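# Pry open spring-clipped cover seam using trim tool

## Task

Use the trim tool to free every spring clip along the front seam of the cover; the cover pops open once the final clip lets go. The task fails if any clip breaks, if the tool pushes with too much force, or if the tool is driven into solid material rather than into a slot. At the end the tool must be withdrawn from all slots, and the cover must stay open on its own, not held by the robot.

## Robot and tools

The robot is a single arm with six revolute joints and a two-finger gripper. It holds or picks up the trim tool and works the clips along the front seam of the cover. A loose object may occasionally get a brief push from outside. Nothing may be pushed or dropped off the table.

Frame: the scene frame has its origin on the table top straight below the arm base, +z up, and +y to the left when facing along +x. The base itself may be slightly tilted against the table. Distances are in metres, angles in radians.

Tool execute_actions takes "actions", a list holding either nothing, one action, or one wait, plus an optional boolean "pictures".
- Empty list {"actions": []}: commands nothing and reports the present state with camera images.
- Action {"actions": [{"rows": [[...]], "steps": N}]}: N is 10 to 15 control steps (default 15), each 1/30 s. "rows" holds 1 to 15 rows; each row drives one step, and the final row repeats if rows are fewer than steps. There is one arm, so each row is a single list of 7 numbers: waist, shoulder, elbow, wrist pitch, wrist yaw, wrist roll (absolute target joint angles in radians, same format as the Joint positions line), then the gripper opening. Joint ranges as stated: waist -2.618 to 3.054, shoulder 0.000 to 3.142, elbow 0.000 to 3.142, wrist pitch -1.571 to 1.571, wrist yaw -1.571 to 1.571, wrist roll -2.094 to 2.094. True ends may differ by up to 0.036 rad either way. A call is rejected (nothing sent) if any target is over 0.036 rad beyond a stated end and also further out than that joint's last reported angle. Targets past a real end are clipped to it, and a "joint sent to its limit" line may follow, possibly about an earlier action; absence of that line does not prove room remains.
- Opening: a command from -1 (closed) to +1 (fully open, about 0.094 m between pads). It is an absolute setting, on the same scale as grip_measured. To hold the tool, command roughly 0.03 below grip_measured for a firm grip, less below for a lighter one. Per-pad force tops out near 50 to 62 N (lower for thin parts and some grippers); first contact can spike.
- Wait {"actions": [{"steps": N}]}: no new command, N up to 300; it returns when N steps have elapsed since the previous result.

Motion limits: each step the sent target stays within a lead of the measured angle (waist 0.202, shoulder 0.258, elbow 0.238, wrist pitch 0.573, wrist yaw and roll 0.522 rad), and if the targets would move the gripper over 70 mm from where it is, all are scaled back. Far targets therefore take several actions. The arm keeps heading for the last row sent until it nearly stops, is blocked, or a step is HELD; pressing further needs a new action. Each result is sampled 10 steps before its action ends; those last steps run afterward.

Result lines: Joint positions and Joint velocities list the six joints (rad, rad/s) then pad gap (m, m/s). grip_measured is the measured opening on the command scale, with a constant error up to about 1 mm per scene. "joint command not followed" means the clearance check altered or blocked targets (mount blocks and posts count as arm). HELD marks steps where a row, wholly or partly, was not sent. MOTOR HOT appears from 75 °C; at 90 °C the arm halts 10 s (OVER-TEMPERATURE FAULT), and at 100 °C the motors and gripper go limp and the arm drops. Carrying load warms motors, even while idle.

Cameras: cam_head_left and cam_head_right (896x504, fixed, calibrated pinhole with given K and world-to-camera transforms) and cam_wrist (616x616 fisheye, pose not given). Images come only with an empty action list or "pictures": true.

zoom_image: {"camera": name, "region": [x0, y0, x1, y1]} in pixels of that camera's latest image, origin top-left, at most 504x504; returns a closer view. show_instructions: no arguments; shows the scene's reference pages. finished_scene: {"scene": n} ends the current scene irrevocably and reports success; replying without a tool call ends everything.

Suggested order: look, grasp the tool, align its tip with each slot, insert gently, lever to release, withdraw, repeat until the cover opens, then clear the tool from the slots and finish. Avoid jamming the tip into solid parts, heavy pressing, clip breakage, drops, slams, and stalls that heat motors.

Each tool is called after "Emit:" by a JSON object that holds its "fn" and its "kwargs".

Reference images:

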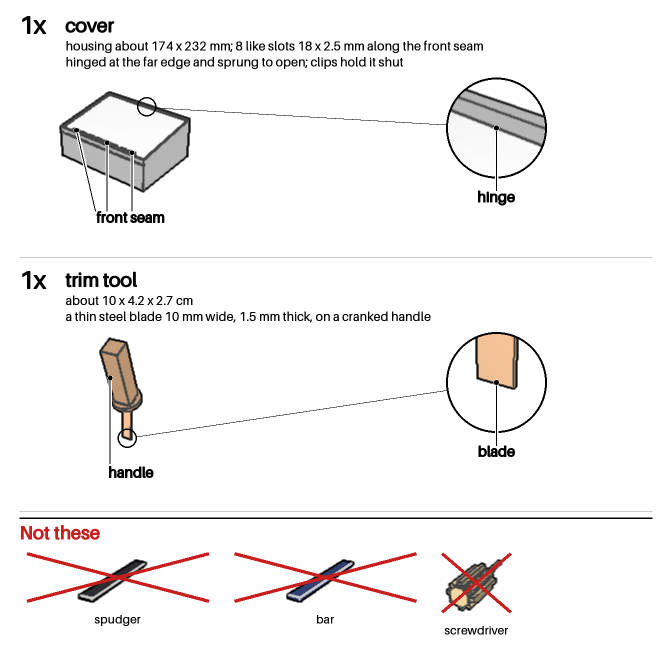

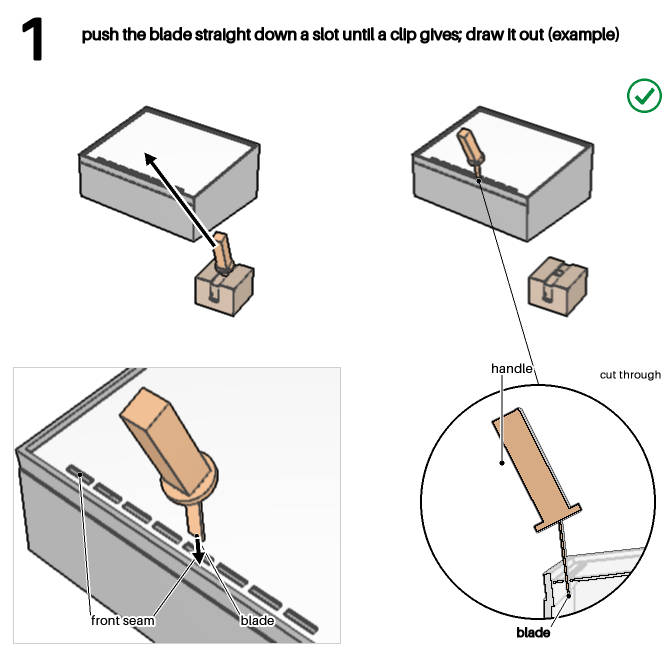

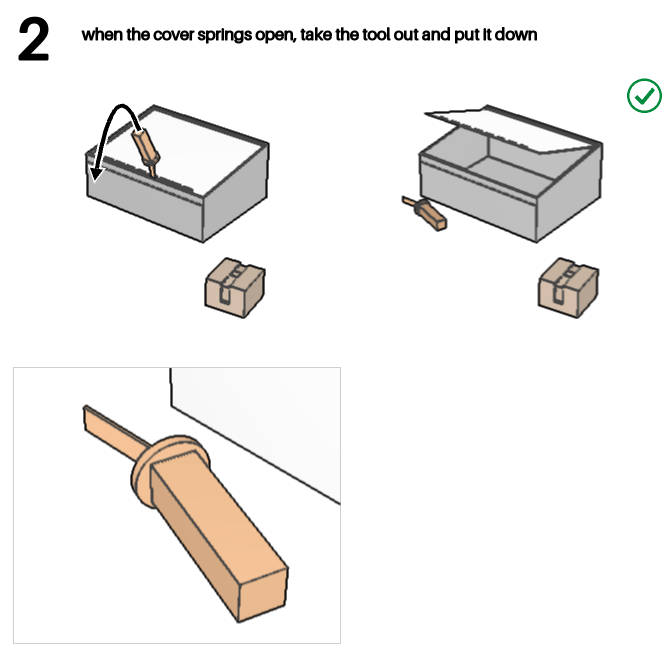

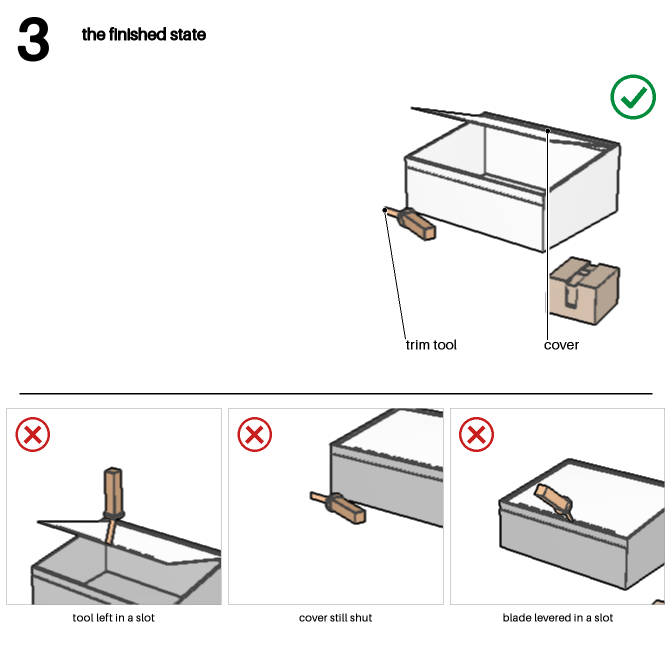

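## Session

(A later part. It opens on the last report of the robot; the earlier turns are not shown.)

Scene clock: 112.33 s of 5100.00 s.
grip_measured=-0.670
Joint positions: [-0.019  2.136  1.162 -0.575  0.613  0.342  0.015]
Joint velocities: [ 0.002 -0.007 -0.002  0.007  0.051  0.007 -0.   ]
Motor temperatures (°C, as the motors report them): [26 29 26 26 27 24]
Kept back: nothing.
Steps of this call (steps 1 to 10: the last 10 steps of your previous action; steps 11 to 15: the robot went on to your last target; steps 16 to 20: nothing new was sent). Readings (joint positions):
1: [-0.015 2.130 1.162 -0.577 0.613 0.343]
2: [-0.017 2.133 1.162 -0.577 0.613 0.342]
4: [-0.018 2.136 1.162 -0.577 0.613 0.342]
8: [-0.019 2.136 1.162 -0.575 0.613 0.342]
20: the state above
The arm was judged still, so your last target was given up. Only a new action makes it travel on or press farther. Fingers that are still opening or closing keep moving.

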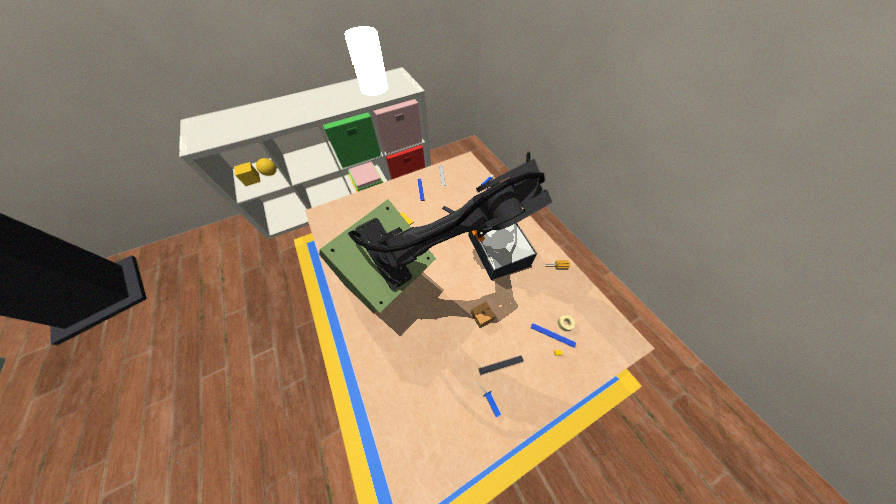

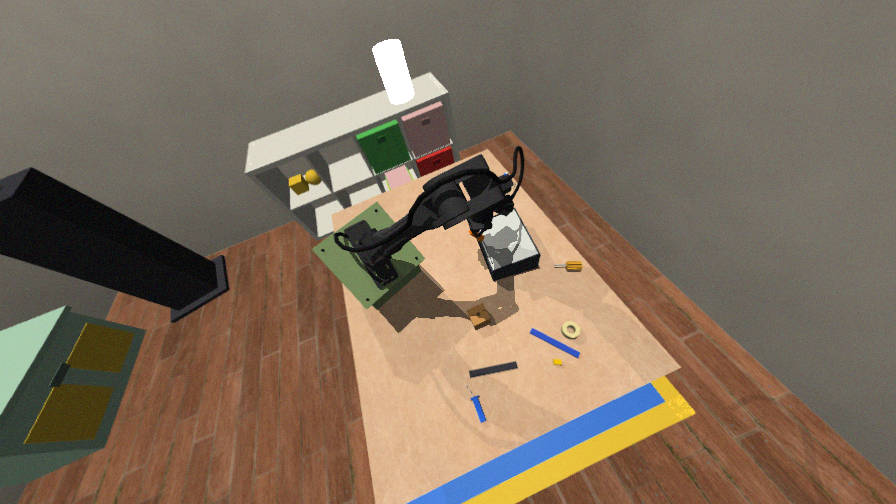

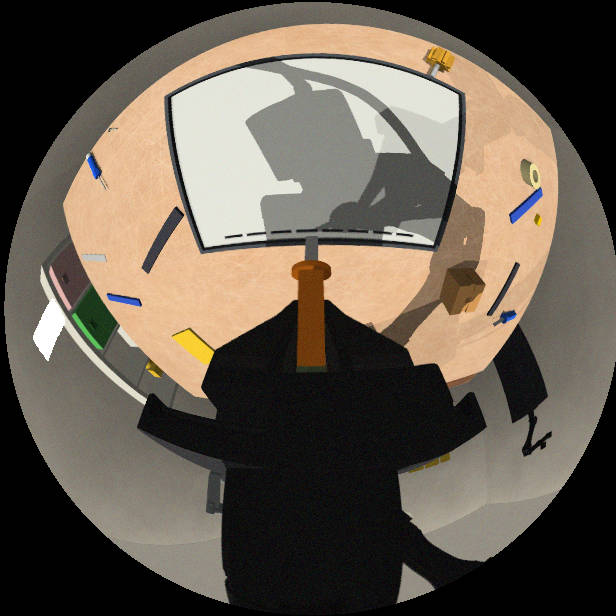

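Emit:
{"fn": "execute_actions", "kwargs": {"actions": [{"rows": [[-0.026,2.163,1.184,-0.54,0.615,0.31,-0.69],[-0.026,2.163,1.184,-0.54,0.615,0.31,-0.69],[-0.026,2.157,1.184,-0.547,0.615,0.316,-0.69]], "steps": 15}]}}

Emit:
{"fn": "execute_actions", "kwargs": {"actions": [{"steps": 20}], "pictures": true}}

Emit:
{"fn": "zoom_image", "kwargs": {"camera": "cam_wrist", "region": [262, 210, 362, 280]}}

Scene clock: 113.27 s of 5100.00 s.
grip_measured=-0.670
Joint positions: [-0.019  2.143  1.162 -0.565  0.613  0.33   0.015]
Joint velocities: [0.002 0.027 0.007 0.022 0.007 0.007 0.   ]
Motor temperatures (°C, as the motors report them): [26 29 26 26 27 24]
Steps of this call (steps 1 to 23: nothing new was sent; steps 24 to 28: the first 5 steps of this action). Readings (joint positions):
24: [-0.019 2.137 1.162 -0.573 0.613 0.338]
25: [-0.019 2.139 1.162 -0.569 0.613 0.334]
27: [-0.019 2.142 1.162 -0.566 0.613 0.331]
28: the state above

Scene clock: 113.93 s of 5100.00 s.
grip_measured=-0.670
Joint positions: [-0.019  2.143  1.162 -0.562  0.613  0.326  0.015]
Joint velocities: [-0.007 -0.002 -0.002  0.037 -0.051 -0.081  0.   ]
Motor temperatures (°C, as the motors report them): [26 29 27 26 27 24]
Kept back: nothing.
Steps of this call (steps 1 to 10: the last 10 steps of your previous action; steps 11 to 15: the robot went on to your last target; steps 16 to 20: nothing new was sent). Readings (joint positions):
1: [-0.019 2.143 1.162 -0.565 0.613 0.329]
2: [-0.019 2.143 1.162 -0.564 0.613 0.328]
4: [-0.019 2.143 1.162 -0.563 0.613 0.327]
8: [-0.019 2.143 1.162 -0.562 0.613 0.326]
20: the state above
The arm was judged still, so your last target was given up. Only a new action makes it travel on or press farther. Fingers that are still opening or closing keep moving.

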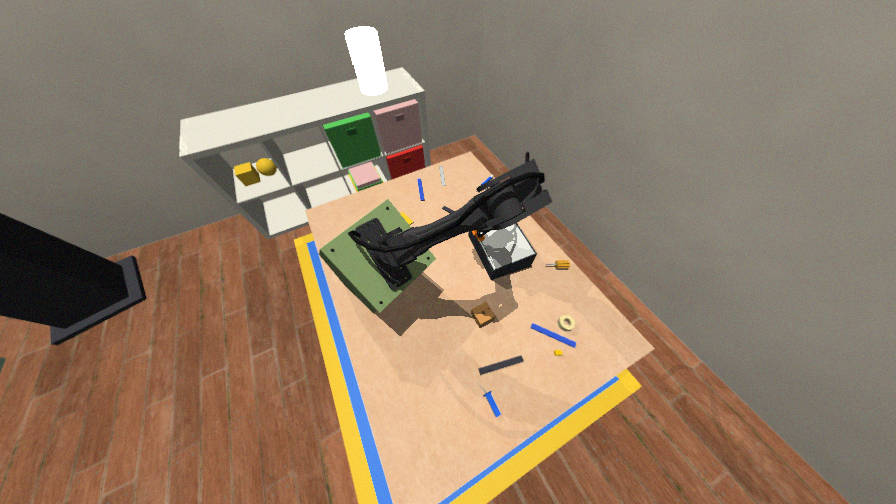

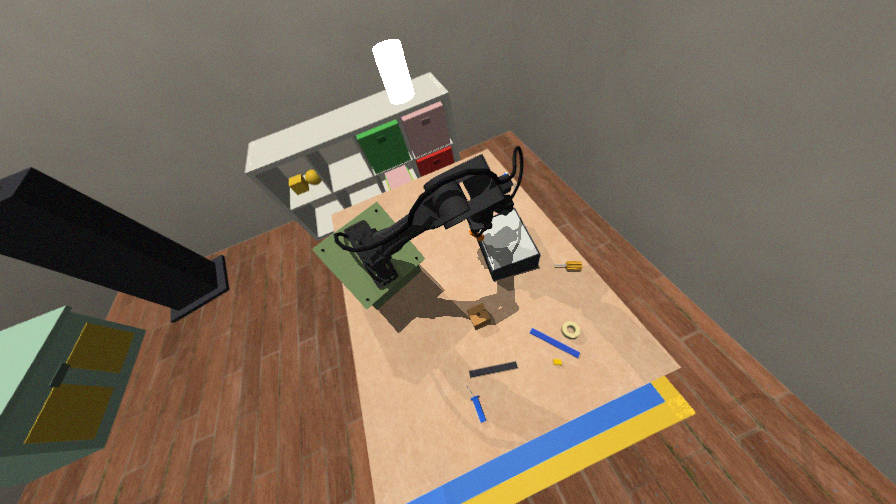

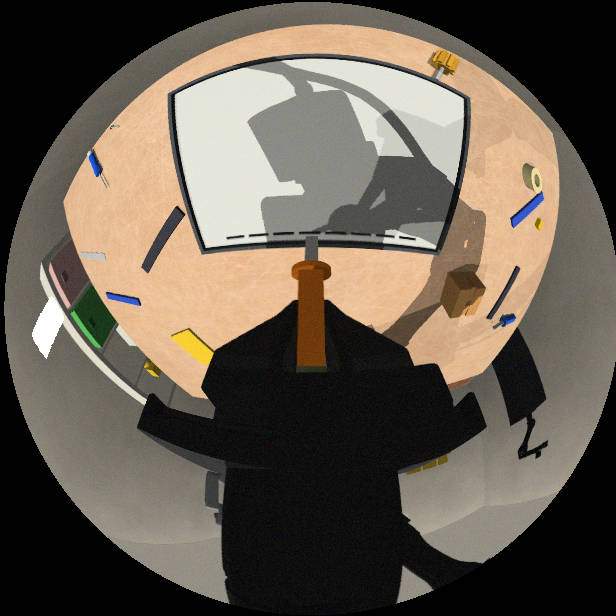

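Region (262, 210, 362, 280) of cam_wrist's 616x616 image, scaled by 5.040, with more detail than that image has; it fills the top 353 rows of this view, and the rest is white.

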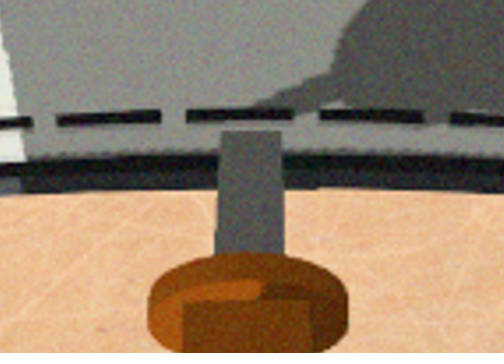

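Emit:
{"fn": "execute_actions", "kwargs": {"actions": [{"rows": [[-0.032,2.169,1.184,-0.535,0.615,0.316,-0.69],[-0.032,2.169,1.184,-0.535,0.615,0.316,-0.69],[-0.030,2.164,1.184,-0.542,0.615,0.316,-0.69]], "steps": 15}]}}

Emit:
{"fn": "execute_actions", "kwargs": {"actions": [{"steps": 18}], "pictures": true}}

Emit:
{"fn": "zoom_image", "kwargs": {"camera": "cam_wrist", "region": [262, 210, 362, 280]}}

Scene clock: 114.77 s of 5100.00 s.
grip_measured=-0.670
Joint positions: [-0.027  2.149  1.162 -0.556  0.613  0.326  0.015]
Joint velocities: [-0.027  0.032 -0.012  0.037  0.007  0.007 -0.   ]
Motor temperatures (°C, as the motors report them): [26 29 27 26 27 24]
Steps of this call (steps 1 to 20: nothing new was sent; steps 21 to 25: the first 5 steps of this action). Readings (joint positions):
21: [-0.020 2.144 1.162 -0.561 0.613 0.326]
22: [-0.022 2.145 1.162 -0.558 0.613 0.326]
24: [-0.025 2.149 1.162 -0.556 0.613 0.326]
25: the state above

Scene clock: 115.37 s of 5100.00 s.
grip_measured=-0.670
Joint positions: [-0.028  2.149  1.162 -0.556  0.613  0.326  0.015]
Joint velocities: [-0.002 -0.002 -0.017 -0.037  0.066 -0.051  0.   ]
Motor temperatures (°C, as the motors report them): [26 29 27 26 27 24]
Kept back: nothing.
Steps of this call (steps 1 to 10: the last 10 steps of your previous action; steps 11 to 15: the robot went on to your last target; steps 16 to 18: nothing new was sent). Readings (joint positions):
1: [-0.028 2.149 1.162 -0.556 0.613 0.326]
2: [-0.028 2.149 1.162 -0.556 0.613 0.326]
4: [-0.028 2.149 1.162 -0.556 0.613 0.326]
8: [-0.028 2.149 1.162 -0.556 0.613 0.326]
18: the state above
The arm was judged still, so your last target was given up. Only a new action makes it travel on or press farther. Fingers that are still opening or closing keep moving.

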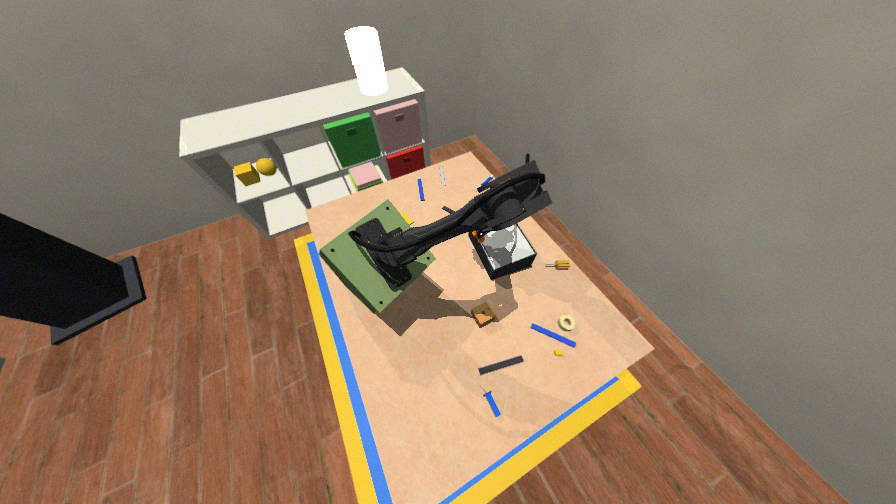

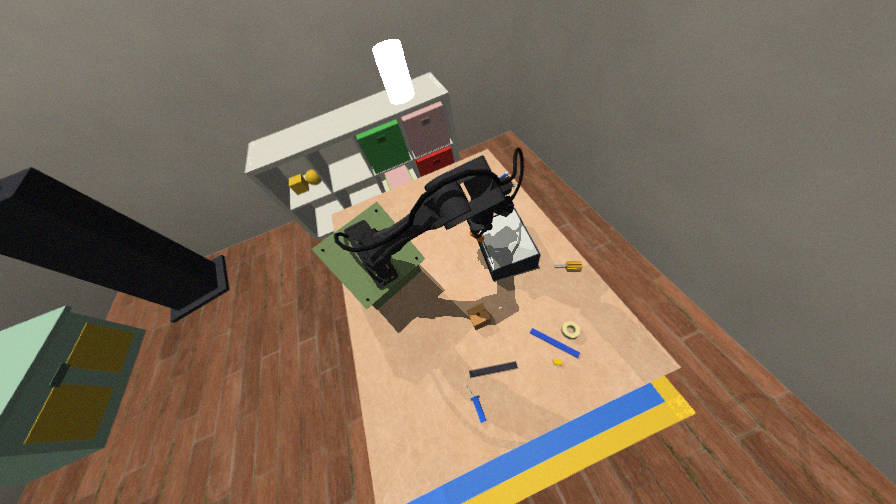

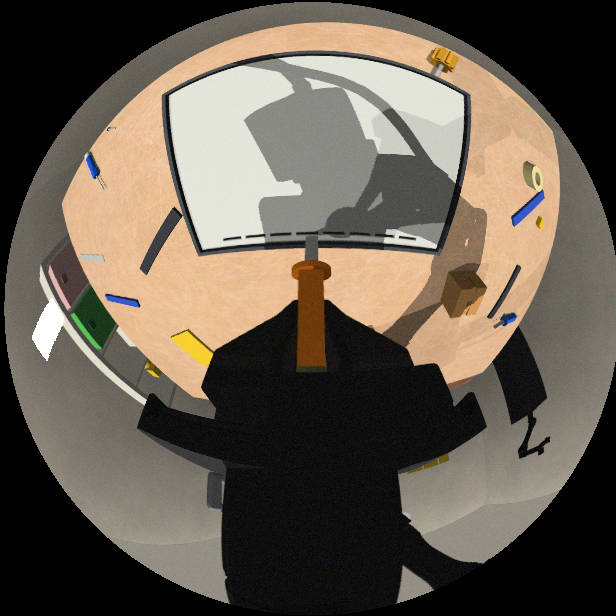

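Region (262, 210, 362, 280) of cam_wrist's 616x616 image, scaled by 5.040, with more detail than that image has; it fills the top 353 rows of this view, and the rest is white.

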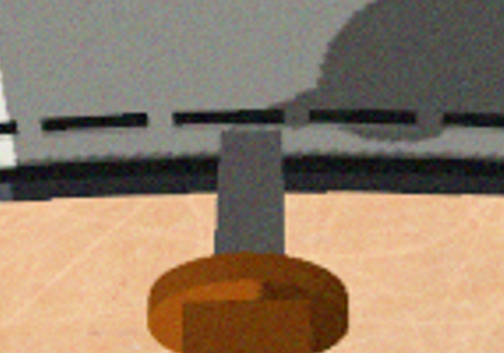

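Emit:
{"fn": "execute_actions", "kwargs": {"actions": [{"rows": [[0.004,2.16,1.184,-0.524,0.615,0.316,-0.69],[0.004,2.16,1.184,-0.524,0.615,0.316,-0.69],[-0.001,2.16,1.184,-0.530,0.615,0.316,-0.69]], "steps": 15}]}}

Emit:
{"fn": "execute_actions", "kwargs": {"actions": [{"steps": 18}], "pictures": true}}

Emit:
{"fn": "zoom_image", "kwargs": {"camera": "cam_wrist", "region": [262, 210, 362, 280]}}

Scene clock: 117.50 s of 5100.00 s.
grip_measured=-0.670
Joint positions: [-0.021  2.149  1.162 -0.548  0.613  0.326  0.015]
Joint velocities: [ 0.017 -0.007 -0.002  0.051  0.007 -0.007  0.002]
Motor temperatures (°C, as the motors report them): [26 29 27 26 27 24]
Steps of this call (steps 1 to 59: nothing new was sent; steps 60 to 64: the first 5 steps of this action). Readings (joint positions):
60: [-0.027 2.149 1.162 -0.554 0.613 0.326]
61: [-0.026 2.149 1.162 -0.552 0.613 0.326]
63: [-0.022 2.149 1.162 -0.548 0.613 0.326]
64: the state above

Scene clock: 118.10 s of 5100.00 s.
grip_measured=-0.670
Joint positions: [-0.02   2.149  1.162 -0.545  0.613  0.326  0.015]
Joint velocities: [-0.002 -0.012 -0.012  0.037  0.051  0.007 -0.   ]
Motor temperatures (°C, as the motors report them): [26 29 27 26 27 24]
Kept back: nothing.
Steps of this call (steps 1 to 10: the last 10 steps of your previous action; steps 11 to 15: the robot went on to your last target; steps 16 to 18: nothing new was sent). Readings (joint positions):
1: [-0.020 2.149 1.162 -0.547 0.613 0.326]
2: [-0.020 2.149 1.162 -0.546 0.613 0.326]
4: [-0.020 2.149 1.162 -0.546 0.613 0.326]
8: [-0.020 2.149 1.162 -0.545 0.613 0.326]
18: the state above
The arm was judged still, so your last target was given up. Only a new action makes it travel on or press farther. Fingers that are still opening or closing keep moving.

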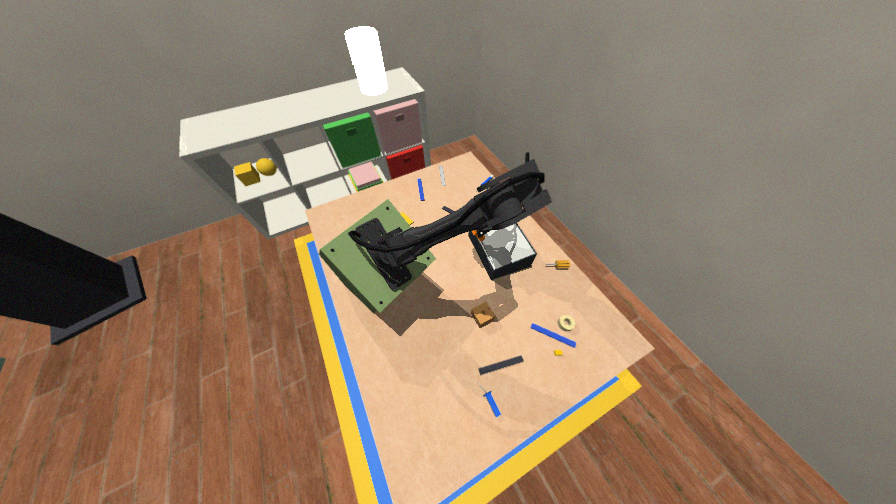

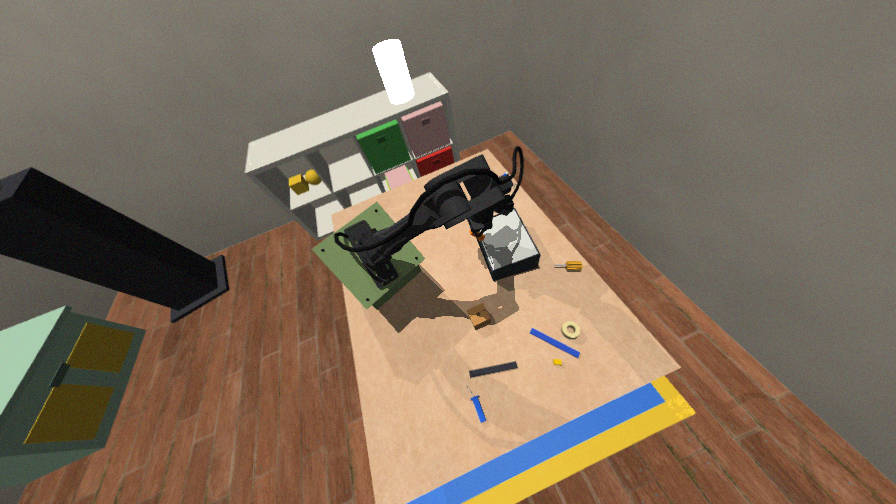

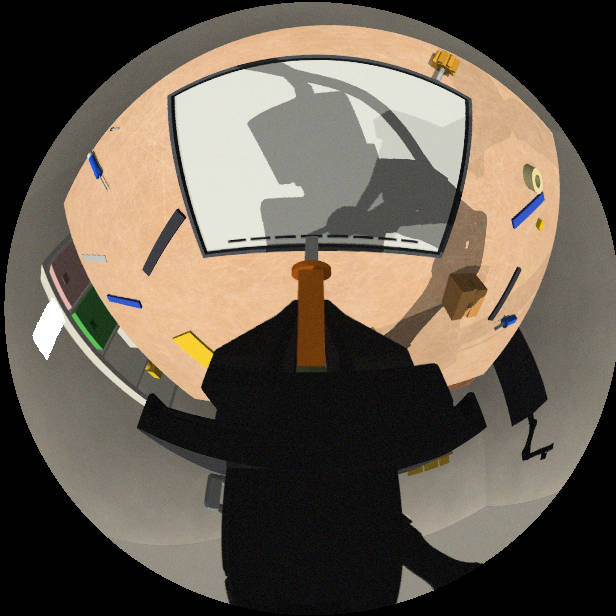

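Region (262, 210, 362, 280) of cam_wrist's 616x616 image, scaled by 5.040, with more detail than that image has; it fills the top 353 rows of this view, and the rest is white.

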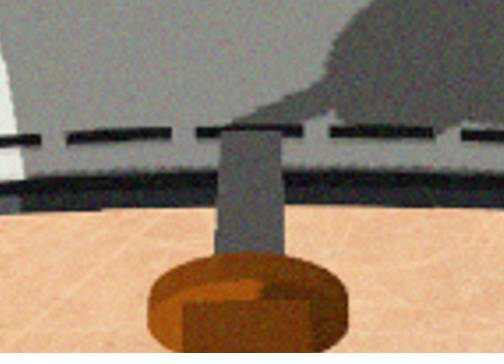

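Emit:
{"fn": "execute_actions", "kwargs": {"actions": [{"rows": [[-0.027,2.175,1.184,-0.520,0.615,0.316,-0.69],[-0.027,2.175,1.184,-0.520,0.615,0.314,-0.69],[-0.027,2.170,1.184,-0.525,0.615,0.312,-0.69]], "steps": 15}]}}

Emit:
{"fn": "execute_actions", "kwargs": {"actions": [{"steps": 18}], "pictures": true}}

Emit:
{"fn": "zoom_image", "kwargs": {"camera": "cam_wrist", "region": [262, 210, 362, 280]}}

Scene clock: 119.27 s of 5100.00 s.
grip_measured=-0.670
Joint positions: [-0.02   2.155  1.162 -0.54   0.613  0.323  0.015]
Joint velocities: [ 0.002 -0.002  0.007 -0.022 -0.007 -0.037  0.   ]
Motor temperatures (°C, as the motors report them): [26 29 27 26 27 24]
Steps of this call (steps 1 to 30: nothing new was sent; steps 31 to 35: the first 5 steps of this action). Readings (joint positions):
31: [-0.020 2.150 1.162 -0.544 0.613 0.326]
32: [-0.020 2.152 1.162 -0.541 0.613 0.325]
34: [-0.020 2.155 1.162 -0.540 0.613 0.324]
35: the state above

Scene clock: 119.87 s of 5100.00 s.
grip_measured=-0.670
Joint positions: [-0.02   2.155  1.162 -0.54   0.613  0.321  0.015]
Joint velocities: [-0.002 -0.007  0.012  0.051 -0.051  0.022 -0.   ]
Motor temperatures (°C, as the motors report them): [26 29 27 26 27 24]
Kept back: nothing.
Steps of this call (steps 1 to 10: the last 10 steps of your previous action; steps 11 to 15: the robot went on to your last target; steps 16 to 18: nothing new was sent). Readings (joint positions):
1: [-0.020 2.155 1.162 -0.540 0.613 0.323]
2: [-0.020 2.155 1.162 -0.540 0.613 0.323]
4: [-0.020 2.155 1.162 -0.540 0.613 0.322]
8: [-0.020 2.155 1.162 -0.540 0.613 0.322]
18: the state above
The arm was judged still, so your last target was given up. Only a new action makes it travel on or press farther. Fingers that are still opening or closing keep moving.

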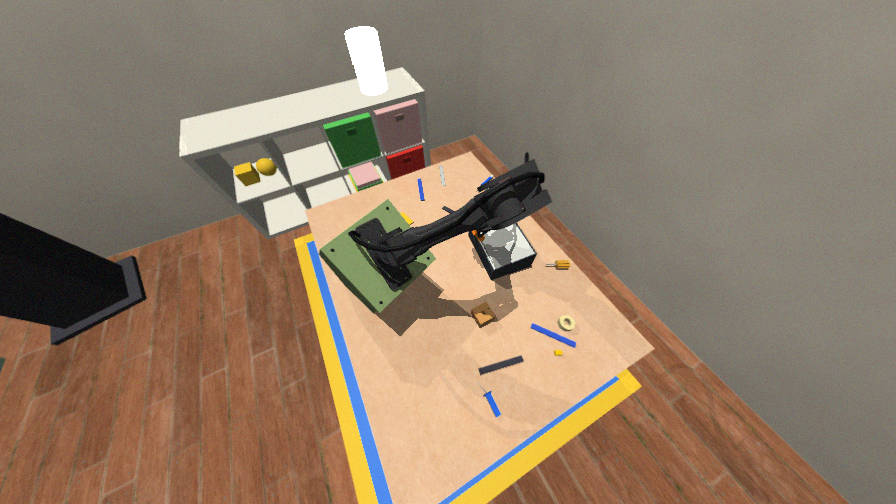

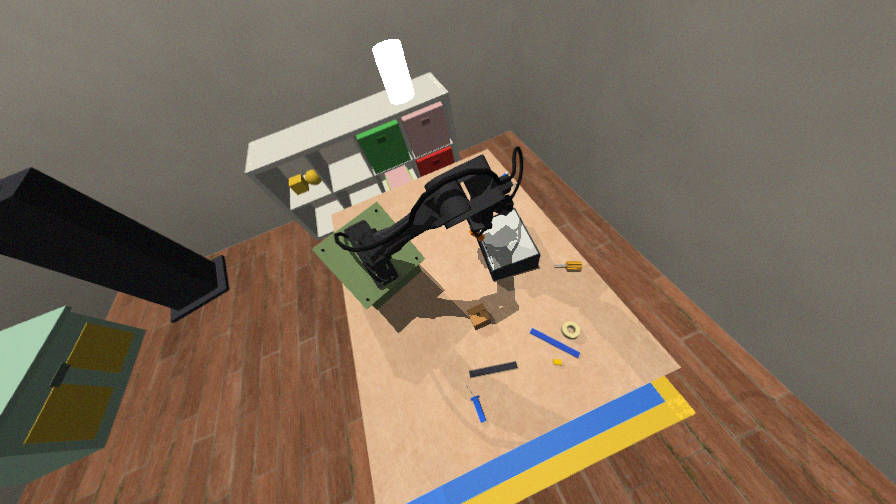

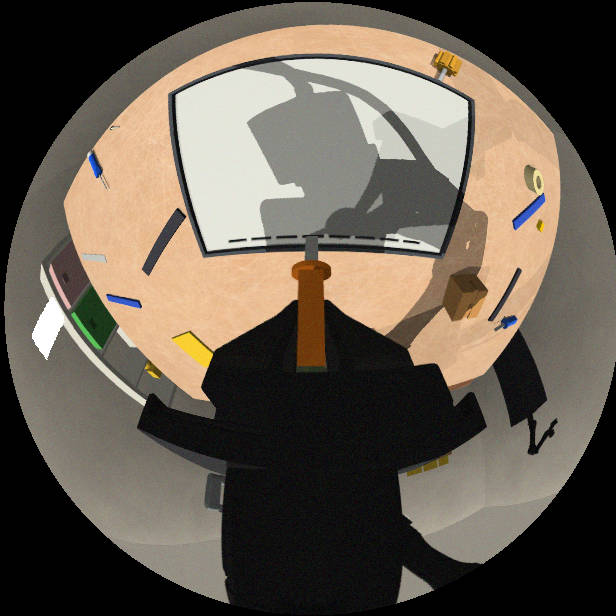

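Region (262, 210, 362, 280) of cam_wrist's 616x616 image, scaled by 5.040, with more detail than that image has; it fills the top 353 rows of this view, and the rest is white.

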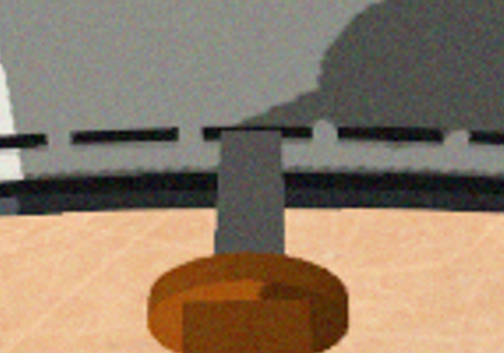

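Emit:
{"fn": "execute_actions", "kwargs": {"actions": [{"rows": [[-0.042,2.182,1.184,-0.514,0.615,0.312,-0.69],[-0.042,2.182,1.184,-0.514,0.615,0.312,-0.69],[-0.029,2.177,1.184,-0.519,0.615,0.310,-0.69]], "steps": 15}]}}

Emit:
{"fn": "execute_actions", "kwargs": {"actions": [{"steps": 18}], "pictures": true}}

Emit:
{"fn": "zoom_image", "kwargs": {"camera": "cam_wrist", "region": [262, 210, 362, 280]}}

Scene clock: 120.47 s of 5100.00 s.
grip_measured=-0.670
Joint positions: [-0.03   2.161  1.162 -0.53   0.613  0.321  0.015]
Joint velocities: [-0.002 -0.012 -0.002 -0.095 -0.007 -0.007 -0.   ]
Motor temperatures (°C, as the motors report them): [26 29 27 26 27 24]
Steps of this call (steps 1 to 13: nothing new was sent; steps 14 to 18: the first 5 steps of this action). Readings (joint positions):
14: [-0.022 2.157 1.162 -0.538 0.613 0.321]
15: [-0.025 2.158 1.162 -0.535 0.613 0.321]
17: [-0.030 2.161 1.162 -0.532 0.613 0.321]
18: the state above

Scene clock: 121.07 s of 5100.00 s.
grip_measured=-0.670
Joint positions: [-0.03   2.161  1.162 -0.53   0.613  0.32   0.015]
Joint velocities: [-0.012  0.002 -0.012  0.007 -0.051 -0.051  0.001]
Motor temperatures (°C, as the motors report them): [26 29 27 26 27 24]
Kept back: nothing.
Steps of this call (steps 1 to 10: the last 10 steps of your previous action; steps 11 to 15: the robot went on to your last target; steps 16 to 18: nothing new was sent). Readings (joint positions):
1: [-0.030 2.161 1.162 -0.530 0.613 0.320]
2: [-0.030 2.161 1.162 -0.530 0.613 0.320]
4: [-0.030 2.161 1.162 -0.530 0.613 0.320]
8: [-0.030 2.161 1.162 -0.530 0.613 0.320]
18: the state above
The arm was judged still, so your last target was given up. Only a new action makes it travel on or press farther. Fingers that are still opening or closing keep moving.

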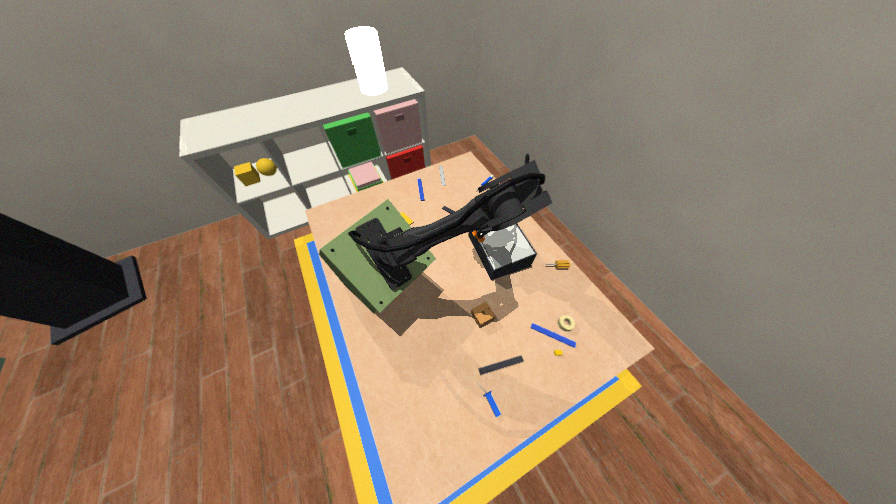

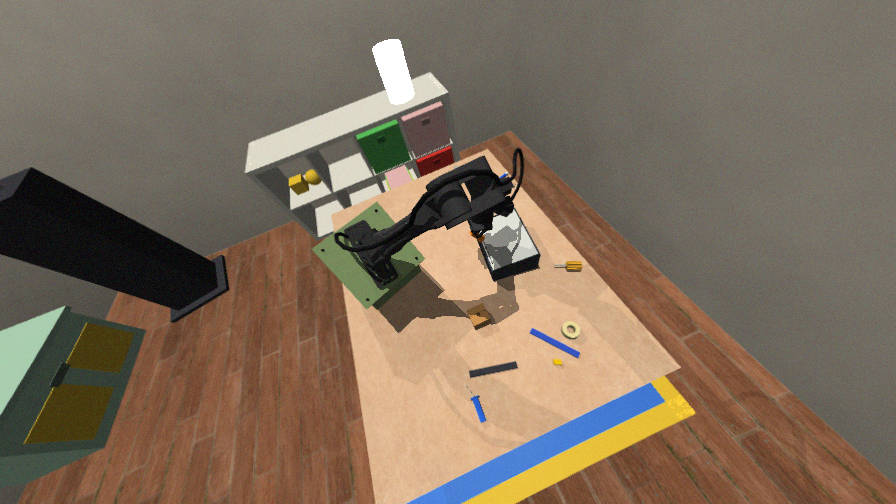

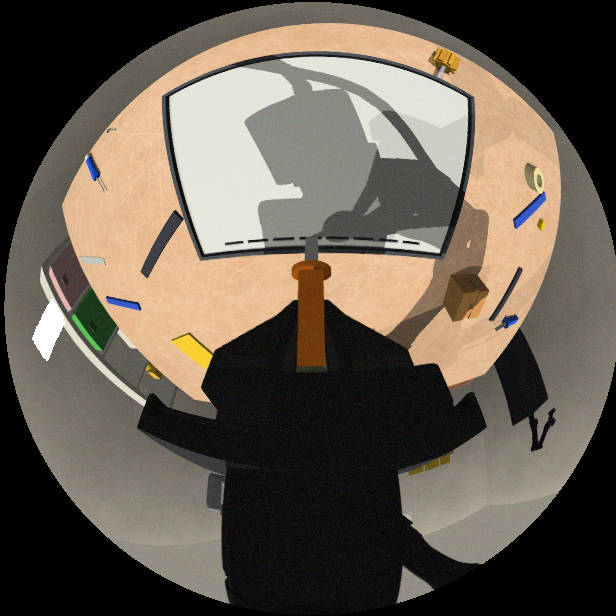

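Region (262, 210, 362, 280) of cam_wrist's 616x616 image, scaled by 5.040, with more detail than that image has; it fills the top 353 rows of this view, and the rest is white.

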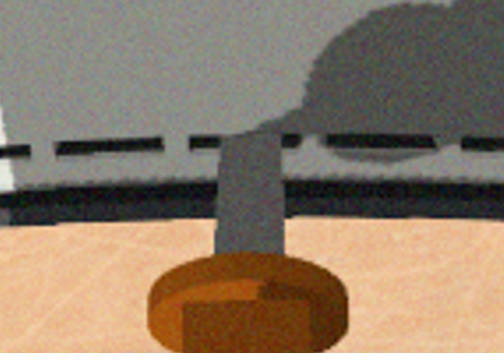

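Emit:
{"fn": "execute_actions", "kwargs": {"actions": [{"rows": [[-0.045,2.188,1.184,-0.508,0.615,0.310,-0.69],[-0.036,2.188,1.184,-0.508,0.615,0.308,-0.69],[-0.034,2.183,1.184,-0.512,0.615,0.306,-0.69]], "steps": 15}]}}

Emit:
{"fn": "execute_actions", "kwargs": {"actions": [{"steps": 18}], "pictures": true}}

Emit:
{"fn": "zoom_image", "kwargs": {"camera": "cam_wrist", "region": [262, 210, 362, 280]}}

Scene clock: 121.83 s of 5100.00 s.
grip_measured=-0.670
Joint positions: [-0.033  2.166  1.162 -0.525  0.613  0.318  0.015]
Joint velocities: [ 0.007  0.007 -0.002 -0.051 -0.037  0.007  0.   ]
Motor temperatures (°C, as the motors report them): [26 29 27 26 27 24]
Steps of this call (steps 1 to 18: nothing new was sent; steps 19 to 23: the first 5 steps of this action). Readings (joint positions):
19: [-0.031 2.162 1.162 -0.530 0.613 0.320]
20: [-0.032 2.164 1.162 -0.527 0.613 0.320]
22: [-0.033 2.166 1.162 -0.525 0.613 0.319]
23: the state above

Scene clock: 122.43 s of 5100.00 s.
grip_measured=-0.670
Joint positions: [-0.033  2.166  1.162 -0.525  0.613  0.317  0.015]
Joint velocities: [-0.002 -0.017 -0.007 -0.037 -0.037  0.007 -0.   ]
Motor temperatures (°C, as the motors report them): [26 29 27 26 27 24]
Kept back: nothing.
Steps of this call (steps 1 to 10: the last 10 steps of your previous action; steps 11 to 15: the robot went on to your last target; steps 16 to 18: nothing new was sent). Readings (joint positions):
1: [-0.033 2.166 1.162 -0.525 0.613 0.318]
2: [-0.033 2.166 1.162 -0.525 0.613 0.318]
4: [-0.033 2.166 1.162 -0.525 0.613 0.318]
8: [-0.033 2.166 1.162 -0.525 0.613 0.317]
18: the state above
The arm was judged still, so your last target was given up. Only a new action makes it travel on or press farther. Fingers that are still opening or closing keep moving.

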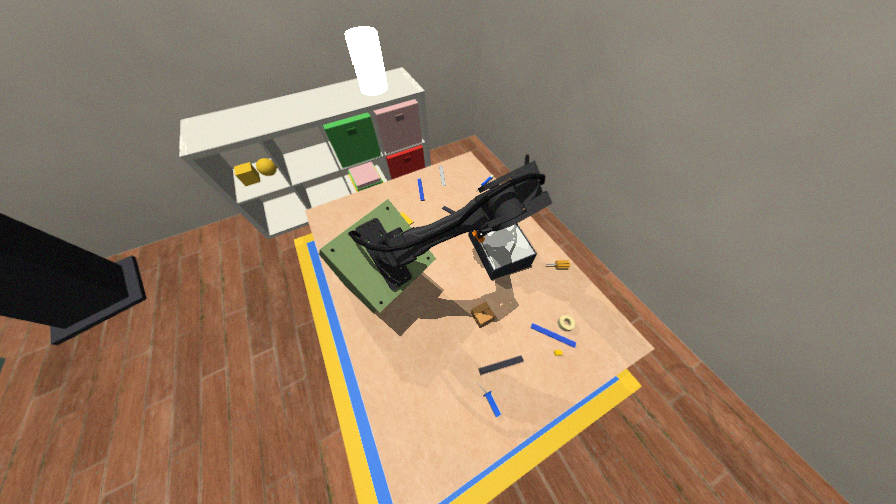

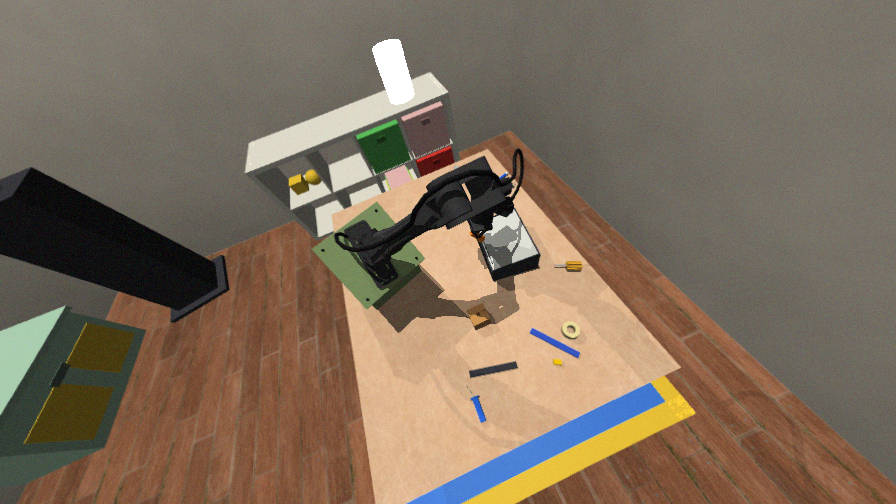

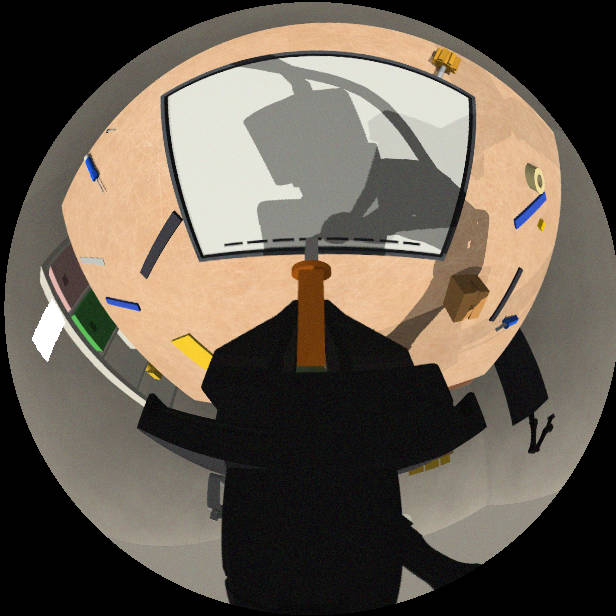

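Region (262, 210, 362, 280) of cam_wrist's 616x616 image, scaled by 5.040, with more detail than that image has; it fills the top 353 rows of this view, and the rest is white.

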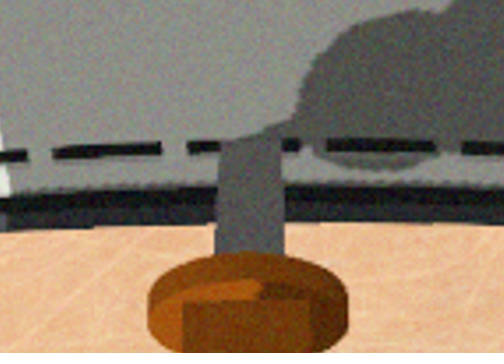

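Emit:
{"fn": "execute_actions", "kwargs": {"actions": [{"rows": [[-0.048,2.192,1.184,-0.505,0.615,0.306,-0.69],[-0.040,2.194,1.184,-0.503,0.615,0.304,-0.69],[-0.040,2.192,1.184,-0.503,0.615,0.302,-0.69]], "steps": 15}]}}

Emit:
{"fn": "execute_actions", "kwargs": {"actions": [{"steps": 18}], "pictures": true}}

Emit:
{"fn": "zoom_image", "kwargs": {"camera": "cam_wrist", "region": [262, 210, 362, 280]}}

Scene clock: 123.73 s of 5100.00 s.
grip_measured=-0.670
Joint positions: [-0.034  2.166  1.162 -0.524  0.613  0.315  0.015]
Joint velocities: [-0.007 -0.022 -0.002 -0.022 -0.066 -0.037 -0.   ]
Motor temperatures (°C, as the motors report them): [26 29 27 26 27 24]
Steps of this call (steps 1 to 34: nothing new was sent; steps 35 to 39: the first 5 steps of this action). Readings (joint positions):
35: [-0.034 2.166 1.162 -0.524 0.613 0.317]
36: [-0.034 2.166 1.162 -0.524 0.613 0.316]
38: [-0.034 2.166 1.162 -0.524 0.613 0.315]
39: the state above

Scene clock: 124.33 s of 5100.00 s.
grip_measured=-0.670
Joint positions: [-0.034  2.166  1.162 -0.524  0.613  0.313  0.015]
Joint velocities: [-0.002 -0.002 -0.017 -0.022 -0.037 -0.022 -0.001]
Motor temperatures (°C, as the motors report them): [26 29 27 26 27 24]
Kept back: nothing.
Steps of this call (steps 1 to 10: the last 10 steps of your previous action; steps 11 to 15: the robot went on to your last target; steps 16 to 18: nothing new was sent). Readings (joint positions):
1: [-0.034 2.166 1.162 -0.524 0.613 0.314]
2: [-0.034 2.166 1.162 -0.524 0.613 0.314]
4: [-0.034 2.166 1.162 -0.524 0.613 0.314]
8: [-0.034 2.166 1.162 -0.524 0.613 0.313]
18: the state above
The arm was judged still, so your last target was given up. Only a new action makes it travel on or press farther. Fingers that are still opening or closing keep moving.

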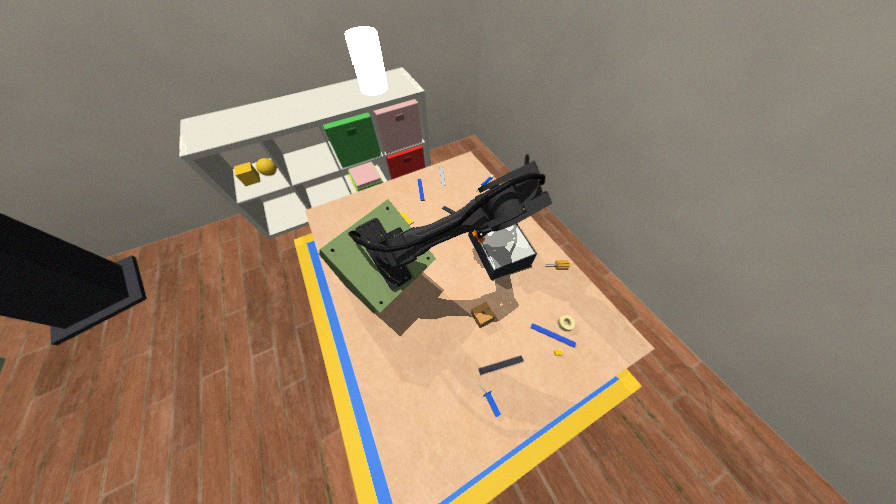

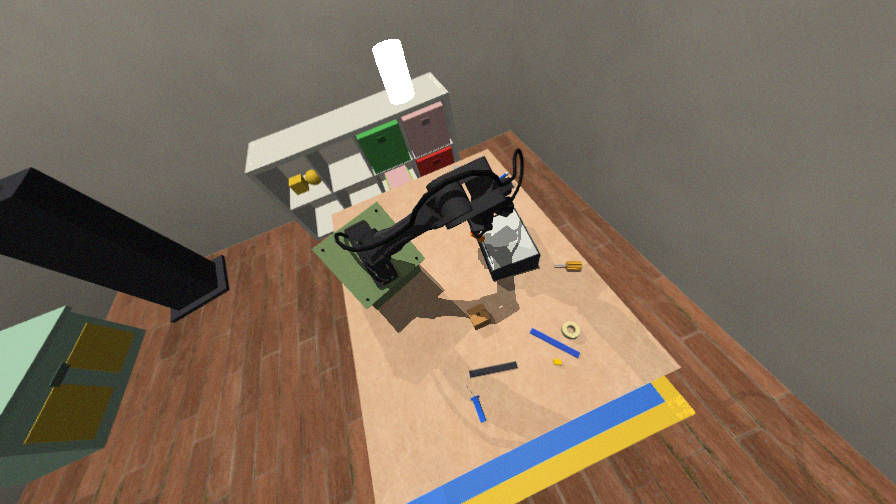

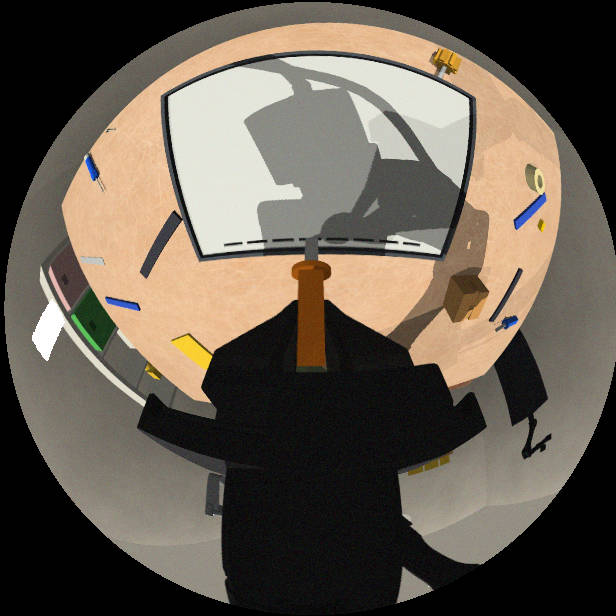

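Region (262, 210, 362, 280) of cam_wrist's 616x616 image, scaled by 5.040, with more detail than that image has; it fills the top 353 rows of this view, and the rest is white.

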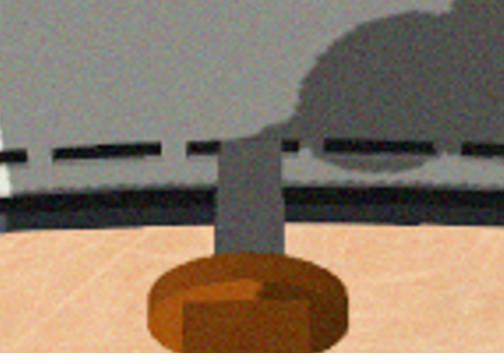

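Emit:
{"fn": "execute_actions", "kwargs": {"actions": [{"rows": [[-0.042,2.196,1.184,-0.503,0.615,0.302,-0.69],[-0.043,2.199,1.184,-0.503,0.615,0.302,-0.69],[-0.044,2.202,1.184,-0.503,0.615,0.302,-0.69],[-0.045,2.205,1.184,-0.503,0.615,0.302,-0.69]], "steps": 15}]}}

Emit:
{"fn": "execute_actions", "kwargs": {"actions": [{"steps": 15}]}}

Scene clock: 131.20 s of 5100.00 s.
grip_measured=-0.670
Joint positions: [-0.034  2.171  1.162 -0.521  0.616  0.313  0.015]
Joint velocities: [ 0.007 -0.002  0.002  0.066 -0.007  0.037  0.   ]
Motor temperatures (°C, as the motors report them): [26 29 27 26 27 24]
Steps of this call (steps 1 to 90: nothing new was sent; then 3.70 s passed at rest; steps 91 to 95: the first 5 steps of this action). Readings (joint positions):
91: [-0.034 2.166 1.162 -0.524 0.613 0.313]
92: [-0.034 2.168 1.162 -0.524 0.614 0.313]
94: [-0.034 2.171 1.162 -0.522 0.615 0.313]
95: the state above

Scene clock: 131.70 s of 5100.00 s.
grip_measured=-0.670
Joint positions: [-0.034  2.171  1.162 -0.521  0.616  0.313  0.015]
Joint velocities: [ 0.002 -0.007 -0.017  0.037  0.007  0.037  0.   ]
Motor temperatures (°C, as the motors report them): [26 29 27 26 27 24]
Kept back: nothing.
Steps of this call (steps 1 to 10: the last 10 steps of your previous action; steps 11 to 15: the robot went on to your last target). Readings (joint positions):
1: [-0.034 2.171 1.162 -0.521 0.616 0.313]
2: [-0.034 2.171 1.162 -0.521 0.616 0.313]
4: [-0.034 2.171 1.162 -0.521 0.616 0.313]
8: [-0.034 2.171 1.162 -0.521 0.616 0.313]
15: the state above
The arm was judged still, so your last target was given up. Only a new action makes it travel on or press farther. Fingers that are still opening or closing keep moving.


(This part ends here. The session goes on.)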